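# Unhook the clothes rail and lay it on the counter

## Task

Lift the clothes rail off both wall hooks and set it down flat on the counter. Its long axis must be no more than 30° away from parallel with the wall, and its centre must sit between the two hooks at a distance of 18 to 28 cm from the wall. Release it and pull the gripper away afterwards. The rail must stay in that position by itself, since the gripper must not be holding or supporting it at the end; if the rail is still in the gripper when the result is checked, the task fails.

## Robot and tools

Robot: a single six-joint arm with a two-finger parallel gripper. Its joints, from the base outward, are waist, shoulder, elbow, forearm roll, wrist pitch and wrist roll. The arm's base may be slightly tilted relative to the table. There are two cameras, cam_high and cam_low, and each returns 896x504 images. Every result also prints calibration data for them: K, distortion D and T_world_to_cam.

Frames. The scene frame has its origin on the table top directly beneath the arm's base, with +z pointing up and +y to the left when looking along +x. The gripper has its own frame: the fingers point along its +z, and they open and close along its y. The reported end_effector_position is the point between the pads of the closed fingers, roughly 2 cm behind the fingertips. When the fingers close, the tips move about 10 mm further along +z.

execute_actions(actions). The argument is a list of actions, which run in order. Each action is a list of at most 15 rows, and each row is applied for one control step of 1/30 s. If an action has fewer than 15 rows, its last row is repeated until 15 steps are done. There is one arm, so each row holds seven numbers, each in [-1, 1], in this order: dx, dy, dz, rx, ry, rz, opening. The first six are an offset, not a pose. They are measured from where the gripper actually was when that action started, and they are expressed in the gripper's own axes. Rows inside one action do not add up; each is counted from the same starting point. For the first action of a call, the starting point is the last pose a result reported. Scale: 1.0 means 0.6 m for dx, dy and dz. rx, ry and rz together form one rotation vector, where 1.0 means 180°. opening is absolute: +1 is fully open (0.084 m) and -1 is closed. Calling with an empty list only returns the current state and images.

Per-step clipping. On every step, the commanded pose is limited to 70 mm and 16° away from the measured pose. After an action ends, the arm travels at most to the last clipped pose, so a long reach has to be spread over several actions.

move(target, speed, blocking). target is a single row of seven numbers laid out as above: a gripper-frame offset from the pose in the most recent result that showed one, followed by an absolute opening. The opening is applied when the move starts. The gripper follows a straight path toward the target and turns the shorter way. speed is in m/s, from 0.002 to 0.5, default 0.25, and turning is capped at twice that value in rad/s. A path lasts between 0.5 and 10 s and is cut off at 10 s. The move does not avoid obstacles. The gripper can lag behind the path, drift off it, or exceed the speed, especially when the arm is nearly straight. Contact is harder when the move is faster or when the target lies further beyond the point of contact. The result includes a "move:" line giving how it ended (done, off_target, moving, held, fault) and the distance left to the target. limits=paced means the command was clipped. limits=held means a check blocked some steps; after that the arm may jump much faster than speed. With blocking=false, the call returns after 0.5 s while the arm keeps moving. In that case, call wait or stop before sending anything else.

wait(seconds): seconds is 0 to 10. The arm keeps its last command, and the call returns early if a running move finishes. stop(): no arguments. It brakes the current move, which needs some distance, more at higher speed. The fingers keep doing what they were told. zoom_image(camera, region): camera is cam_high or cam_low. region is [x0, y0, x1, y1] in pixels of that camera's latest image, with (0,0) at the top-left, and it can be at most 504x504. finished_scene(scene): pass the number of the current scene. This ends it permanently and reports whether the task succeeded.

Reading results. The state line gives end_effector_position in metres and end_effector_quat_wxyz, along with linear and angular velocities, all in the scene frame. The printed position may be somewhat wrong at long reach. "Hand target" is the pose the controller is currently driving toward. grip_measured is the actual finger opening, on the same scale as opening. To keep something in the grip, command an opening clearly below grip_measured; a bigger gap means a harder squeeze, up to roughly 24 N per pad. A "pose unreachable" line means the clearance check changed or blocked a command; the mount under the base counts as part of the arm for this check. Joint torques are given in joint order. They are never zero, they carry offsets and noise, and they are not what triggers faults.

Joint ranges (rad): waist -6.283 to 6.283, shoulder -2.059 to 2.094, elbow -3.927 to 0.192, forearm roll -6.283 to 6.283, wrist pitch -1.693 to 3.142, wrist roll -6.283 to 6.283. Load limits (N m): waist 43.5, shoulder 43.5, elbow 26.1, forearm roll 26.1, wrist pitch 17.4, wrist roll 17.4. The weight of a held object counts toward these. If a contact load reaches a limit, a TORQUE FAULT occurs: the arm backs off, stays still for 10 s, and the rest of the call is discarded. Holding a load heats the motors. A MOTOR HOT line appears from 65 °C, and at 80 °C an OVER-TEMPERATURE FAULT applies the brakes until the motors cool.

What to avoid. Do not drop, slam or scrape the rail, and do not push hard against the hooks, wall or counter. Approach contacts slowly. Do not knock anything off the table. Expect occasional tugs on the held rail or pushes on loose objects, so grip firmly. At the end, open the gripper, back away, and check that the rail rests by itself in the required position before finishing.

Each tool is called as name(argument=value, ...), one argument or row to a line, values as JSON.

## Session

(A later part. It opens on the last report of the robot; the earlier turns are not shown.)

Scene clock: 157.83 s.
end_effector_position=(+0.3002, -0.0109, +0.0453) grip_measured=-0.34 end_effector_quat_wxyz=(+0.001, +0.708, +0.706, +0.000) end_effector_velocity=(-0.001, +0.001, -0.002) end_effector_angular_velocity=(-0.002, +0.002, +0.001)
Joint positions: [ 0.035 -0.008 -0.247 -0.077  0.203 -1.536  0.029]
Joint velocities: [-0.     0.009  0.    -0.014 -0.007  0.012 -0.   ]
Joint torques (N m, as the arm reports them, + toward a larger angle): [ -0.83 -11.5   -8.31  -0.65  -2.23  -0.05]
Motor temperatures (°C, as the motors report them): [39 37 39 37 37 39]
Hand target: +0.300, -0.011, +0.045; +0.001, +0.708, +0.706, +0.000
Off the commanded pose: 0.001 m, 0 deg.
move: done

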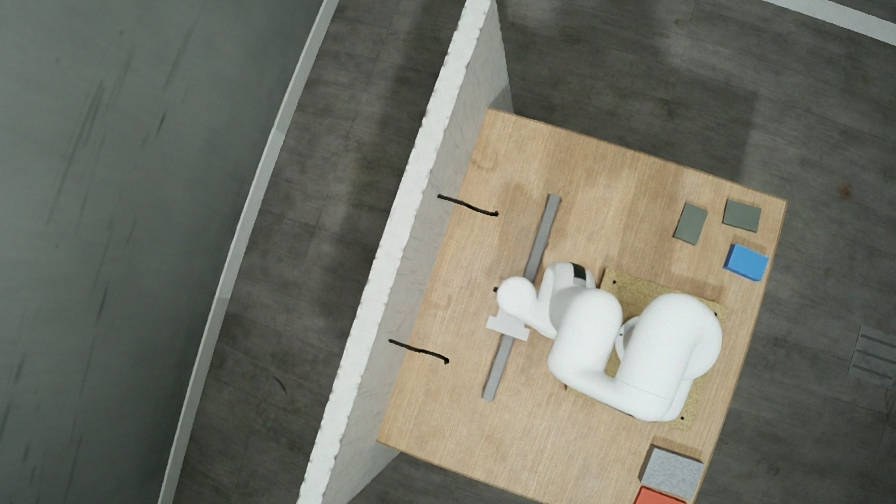

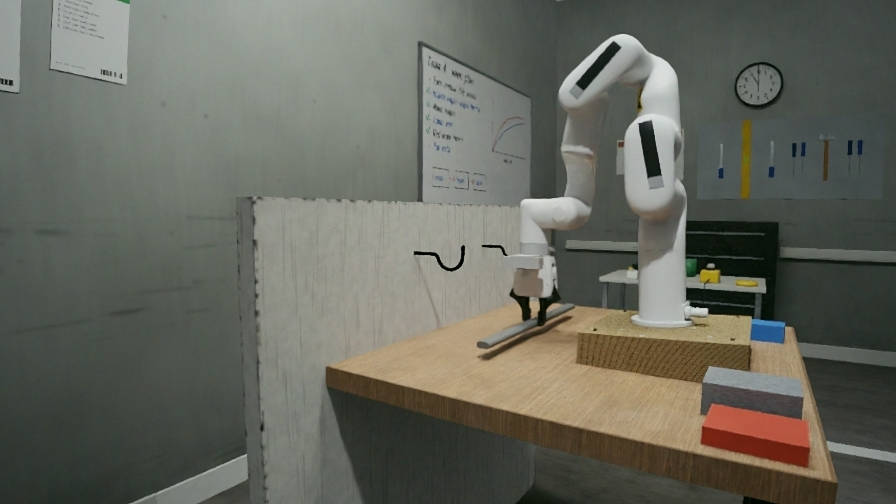

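move(
  target=[0, 0, 0.03, 0, 0, 0, -1.0],
  speed=0.03,
)

zoom_image(
  camera="cam_low",
  region=[460, 280, 600, 370],
)

Scene clock: 163.77 s.
end_effector_position=(+0.3004, -0.0109, +0.0275) grip_measured=-0.34 end_effector_quat_wxyz=(+0.001, +0.708, +0.706, +0.001) end_effector_velocity=(+0.001, +0.000, -0.000) end_effector_angular_velocity=(-0.002, -0.003, +0.000)
Joint positions: [ 0.022  0.086 -0.261 -0.12   0.124 -1.505  0.029]
Joint velocities: [-0.003  0.004 -0.002 -0.018 -0.004  0.015  0.   ]
Joint torques (N m, as the arm reports them, + toward a larger angle): [ -0.85 -11.52  -7.23  -0.29  -2.23  -0.17]
Motor temperatures (°C, as the motors report them): [39 37 39 37 37 39]
Hand target: +0.300, -0.011, +0.027; +0.001, +0.708, +0.706, +0.000
Off the commanded pose: 0.000 m, 0 deg.
move: done

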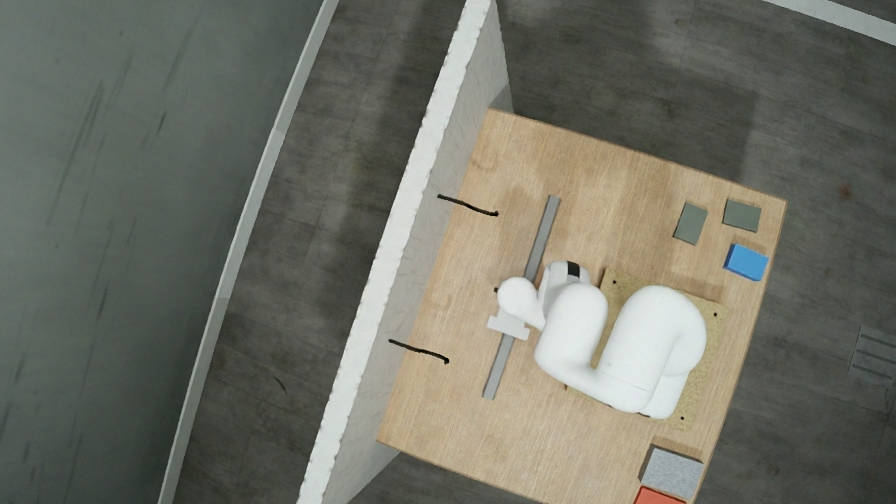

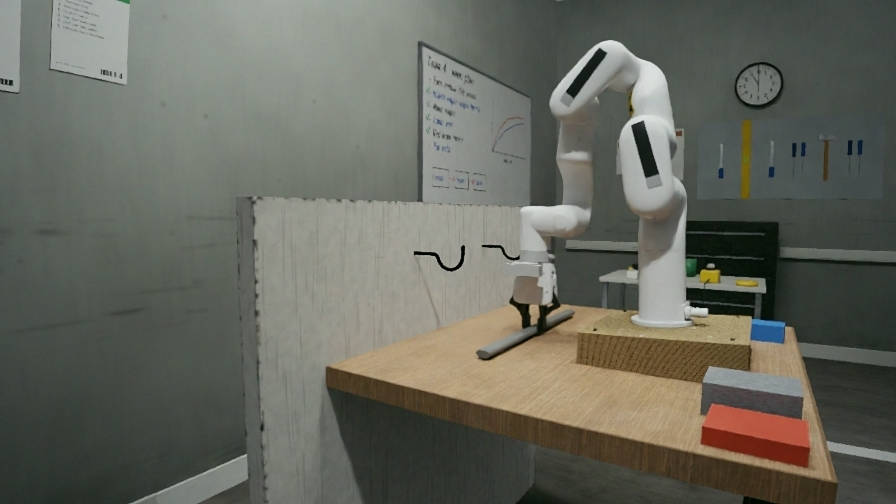

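Region (460, 280, 600, 370) of cam_low's 896x504 image, scaled by 3.600, with more detail than that image has; it fills the top 324 rows of this view, and the rest is white.

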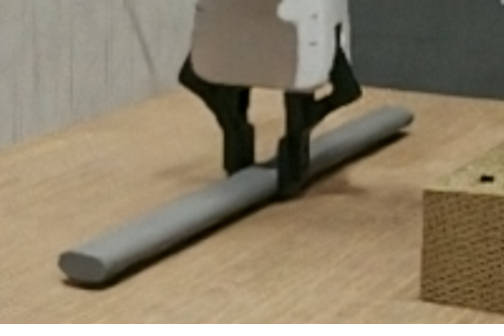

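move(
  target=[0, 0, 0.005, 0, 0, 0, -1.0],
  speed=0.008,
)

zoom_image(
  camera="cam_low",
  region=[460, 280, 600, 370],
)

Scene clock: 166.57 s.
end_effector_position=(+0.3003, -0.0109, +0.0245) grip_measured=-0.34 end_effector_quat_wxyz=(+0.001, +0.708, +0.706, +0.001) end_effector_velocity=(+0.001, +0.001, -0.000) end_effector_angular_velocity=(-0.000, -0.003, +0.003)
Joint positions: [ 0.019  0.101 -0.264 -0.132  0.111 -1.496  0.029]
Joint velocities: [ 0.001  0.002 -0.001 -0.007 -0.005  0.005  0.   ]
Joint torques (N m, as the arm reports them, + toward a larger angle): [ -1.14 -11.43  -7.16  -0.17  -2.09  -0.11]
Motor temperatures (°C, as the motors report them): [39 37 38 37 37 39]
Hand target: +0.300, -0.011, +0.024; +0.001, +0.708, +0.706, +0.001
Off the commanded pose: 0.000 m, 0 deg.
move: done

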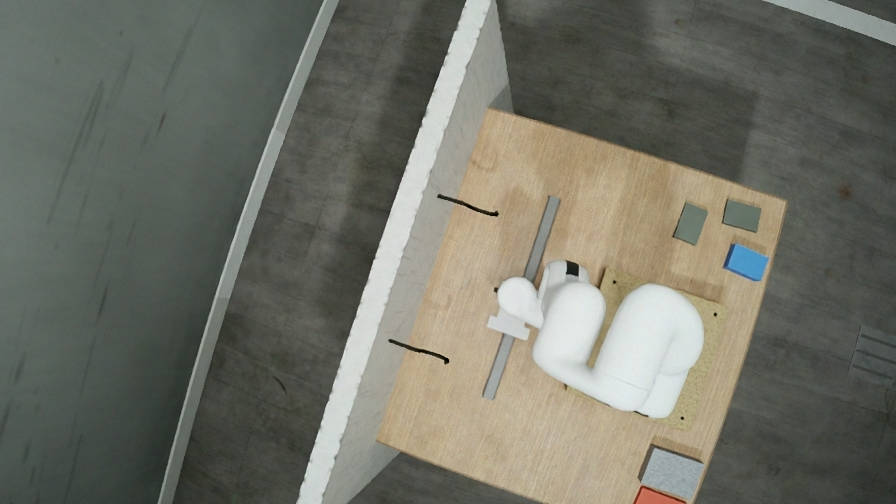

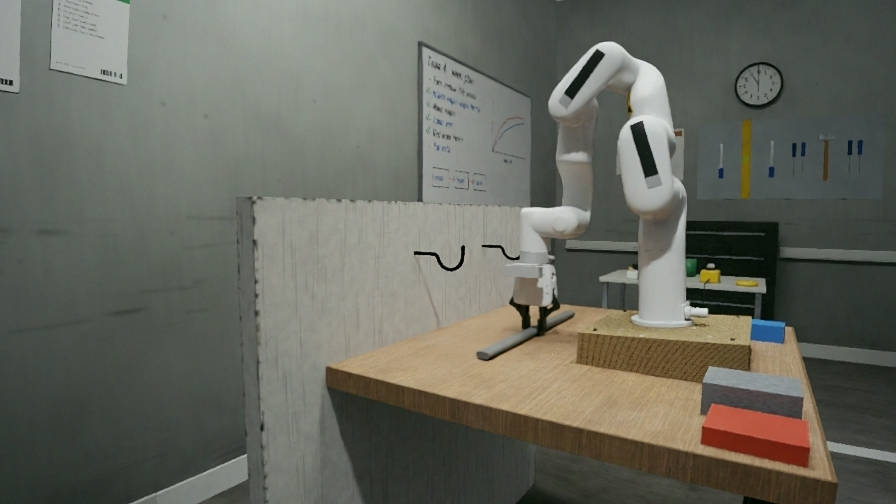

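Region (460, 280, 600, 370) of cam_low's 896x504 image, scaled by 3.600, with more detail than that image has; it fills the top 324 rows of this view, and the rest is white.

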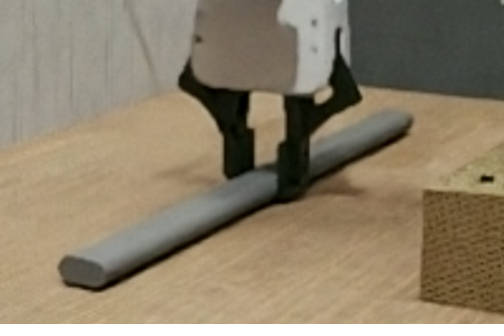

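move(
  target=[0, 0, 0.0033, 0, 0, 0, -1.0],
  speed=0.006,
)

zoom_image(
  camera="cam_low",
  region=[460, 280, 600, 370],
)

Scene clock: 168.97 s.
end_effector_position=(+0.3003, -0.0109, +0.0226) grip_measured=-0.34 end_effector_quat_wxyz=(+0.001, +0.708, +0.706, +0.001) end_effector_velocity=(+0.000, +0.000, -0.000) end_effector_angular_velocity=(-0.000, -0.001, +0.001)
Joint positions: [ 0.016  0.111 -0.266 -0.141  0.103 -1.49   0.029]
Joint velocities: [ 0.     0.002 -0.001 -0.006 -0.002  0.004  0.   ]
Joint torques (N m, as the arm reports them, + toward a larger angle): [ -0.64 -12.    -6.68  -0.25  -2.05   0.08]
Motor temperatures (°C, as the motors report them): [39 37 38 37 37 39]
Hand target: +0.300, -0.011, +0.023; +0.001, +0.708, +0.706, +0.001
Off the commanded pose: 0.000 m, 0 deg.
move: done

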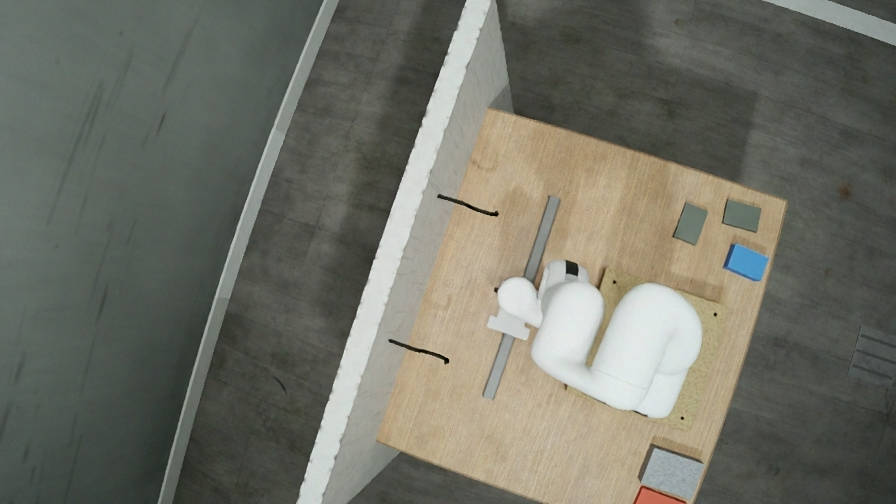

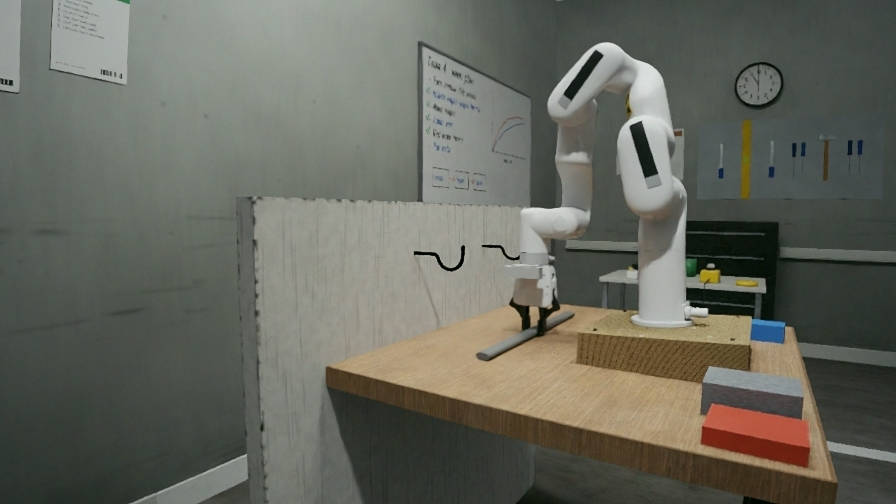

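Region (460, 280, 600, 370) of cam_low's 896x504 image, scaled by 3.600, with more detail than that image has; it fills the top 324 rows of this view, and the rest is white.

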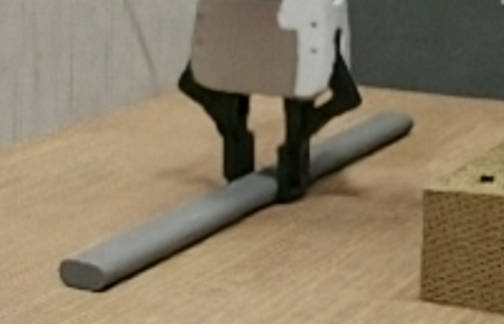

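move(
  target=[0, 0, 0.0025, 0, 0, 0, -1.0],
  speed=0.005,
)

zoom_image(
  camera="cam_low",
  region=[460, 280, 600, 370],
)

Scene clock: 171.53 s.
end_effector_position=(+0.3011, -0.0110, +0.0216) grip_measured=-0.34 end_effector_quat_wxyz=(+0.002, +0.708, +0.706, +0.001) end_effector_velocity=(-0.000, -0.000, -0.001) end_effector_angular_velocity=(-0.000, -0.000, -0.001)
Joint positions: [ 0.014  0.118 -0.268 -0.148  0.097 -1.485  0.029]
Joint velocities: [-0.001  0.003 -0.    -0.005 -0.003  0.004  0.   ]
Joint torques (N m, as the arm reports them, + toward a larger angle): [-1.54 -7.75 -6.3  -0.6  -2.32 -0.2 ]
Motor temperatures (°C, as the motors report them): [39 37 38 37 37 39]
Hand target: +0.300, -0.011, +0.021; +0.001, +0.708, +0.706, +0.001
Off the commanded pose: 0.001 m, 0 deg.
move: done

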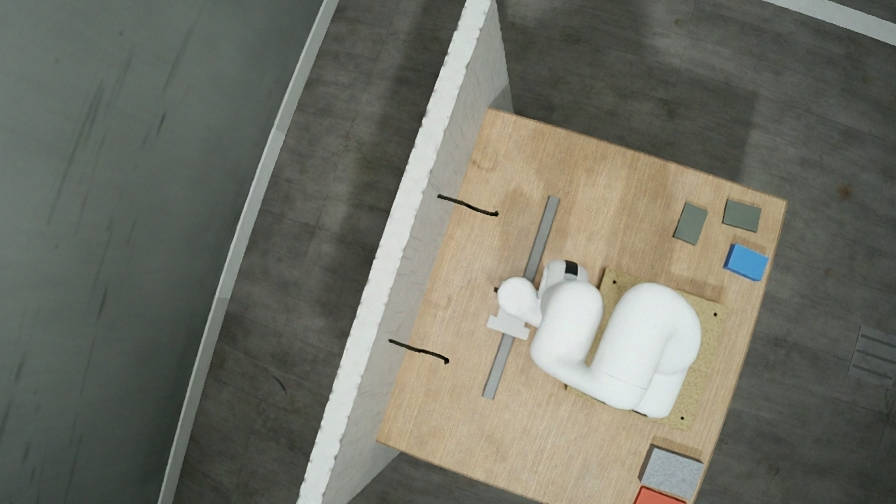

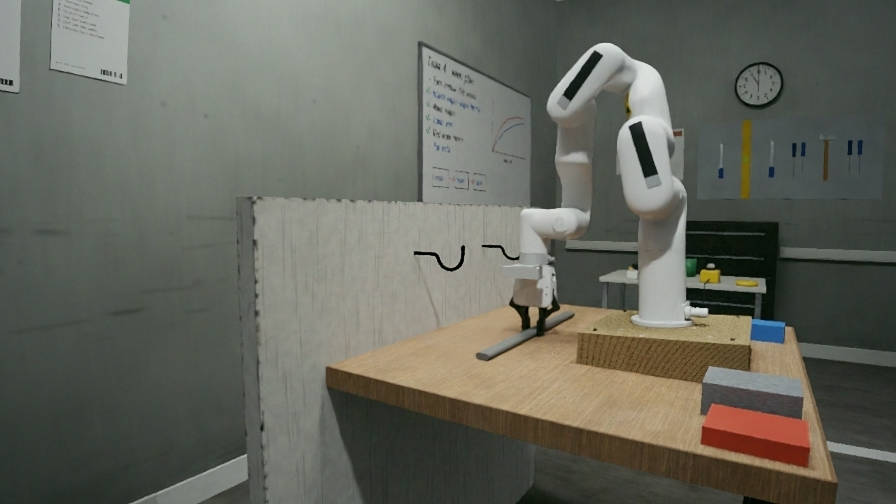

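Region (460, 280, 600, 370) of cam_low's 896x504 image, scaled by 3.600, with more detail than that image has; it fills the top 324 rows of this view, and the rest is white.

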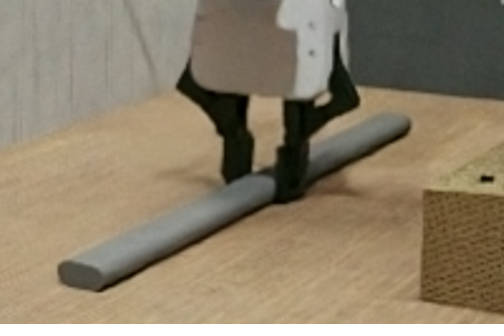

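Contact made (shoulder torque dropped). Now release gently, relieving the press slightly.

execute_actions(
  actions=[
    [[0,0,-0.001,0,0,0,-0.6],[0,0,-0.001,0,0,0,-0.4],[0,0,-0.001,0,0,0,-0.33],[0,0,-0.001,0,0,0,-0.29],[0,0,-0.001,0,0,0,-0.25],[0,0,-0.001,0,0,0,-0.2],[0,0,-0.001,0,0,0,-0.14],[0,0,-0.001,0,0,0,-0.08],[0,0,-0.001,0,0,0,-0.02],[0,0,-0.001,0,0,0,0.05],[0,0,-0.001,0,0,0,0.12],[0,0,-0.001,0,0,0,0.19],[0,0,-0.001,0,0,0,0.26],[0,0,-0.001,0,0,0,0.33],[0,0,-0.001,0,0,0,0.4]],
  ],
)

move(
  target=[0, 0, -0.2, 0, 0, 0, 0.4],
  speed=0.15,
)

Scene clock: 175.30 s.
end_effector_position=(+0.2996, -0.0109, +0.0215) grip_measured=+0.26 end_effector_quat_wxyz=(+0.000, +0.708, +0.706, -0.000) end_effector_velocity=(+0.012, -0.000, +0.005) end_effector_angular_velocity=(-0.001, -0.030, +0.001)
Joint positions: [ 0.015  0.116 -0.266 -0.145  0.101 -1.487  0.055]
Joint velocities: [ 0.001 -0.009 -0.013  0.001 -0.008 -0.001  0.088]
Joint torques (N m, as the arm reports them, + toward a larger angle): [ -1.56 -11.74  -6.24  -0.41  -2.17  -0.14]
Motor temperatures (°C, as the motors report them): [39 37 37 37 37 39]
Hand target: +0.301, -0.011, +0.022; +0.002, +0.708, +0.706, +0.001
Off the commanded pose: 0.002 m, 0 deg.

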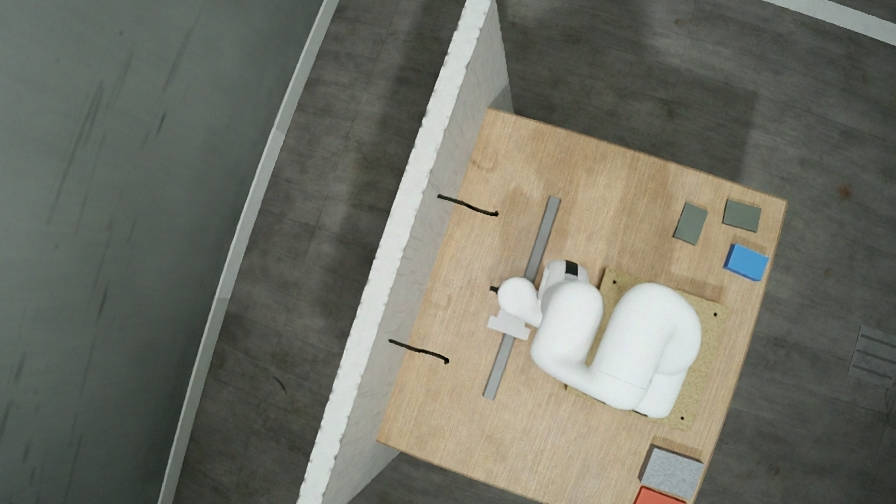

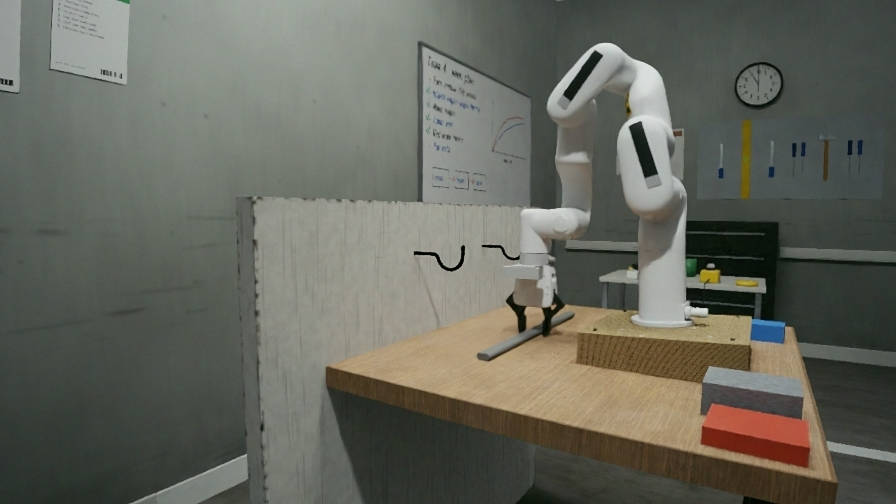

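Scene clock: 176.63 s.
end_effector_position=(+0.2995, -0.0105, +0.1410) grip_measured=+0.39 end_effector_quat_wxyz=(-0.000, +0.708, +0.706, +0.000) end_effector_velocity=(+0.001, -0.000, +0.002) end_effector_angular_velocity=(-0.000, -0.003, -0.001)
Joint positions: [ 0.055 -0.44  -0.261 -0.025  0.653 -1.572  0.061]
Joint velocities: [-0.001 -0.006 -0.002  0.     0.006  0.     0.   ]
Joint torques (N m, as the arm reports them, + toward a larger angle): [ -1.69  -7.28 -12.63  -0.71  -1.7    0.06]
Motor temperatures (°C, as the motors report them): [39 37 37 37 37 39]
Hand target: +0.300, -0.010, +0.141; -0.000, +0.708, +0.706, +0.000
Off the commanded pose: 0.001 m, 0 deg.
move: done

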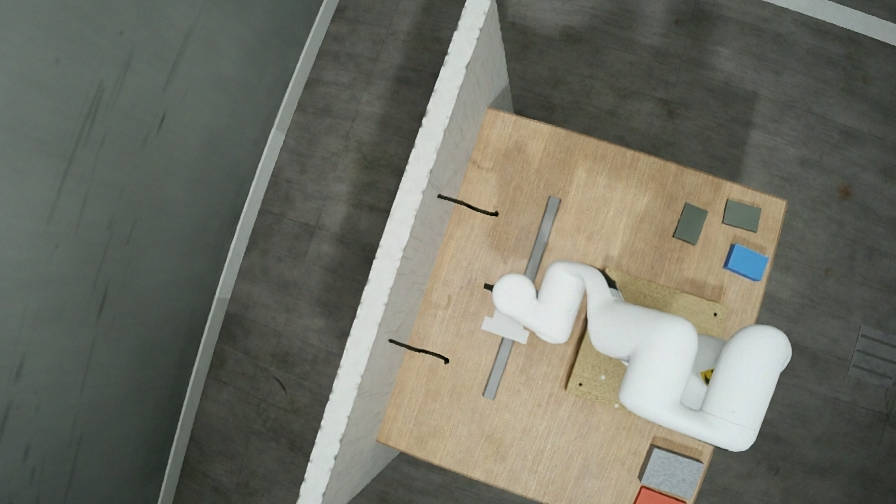

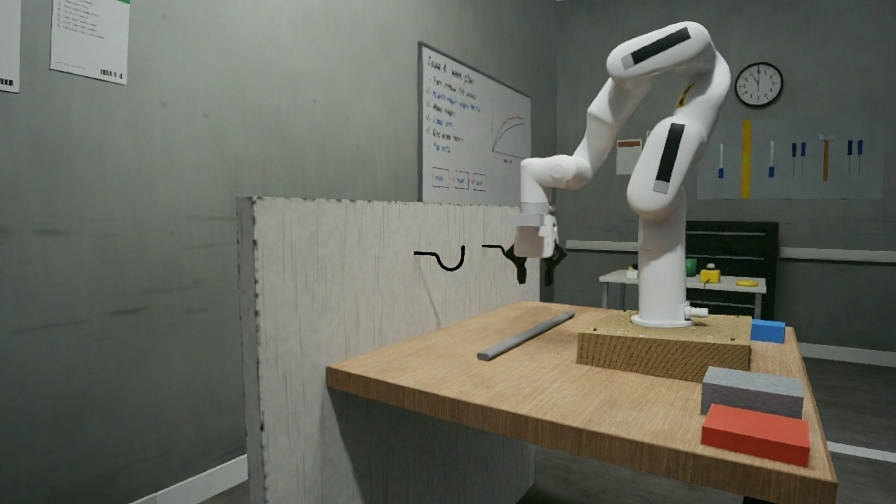

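zoom_image(
  camera="cam_high",
  region=[360, 100, 620, 450],
)

Region (360, 100, 620, 450) of cam_high's 896x504 image, scaled by 1.440, with more detail than that image has; it fills the left 374 columns of this view, and the rest is white.

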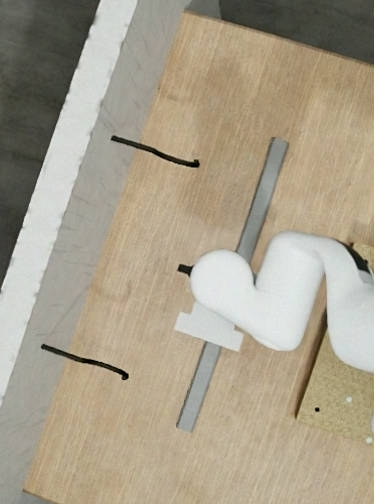

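finished_scene(
  scene=1,
)

The scene is finished: the task was done.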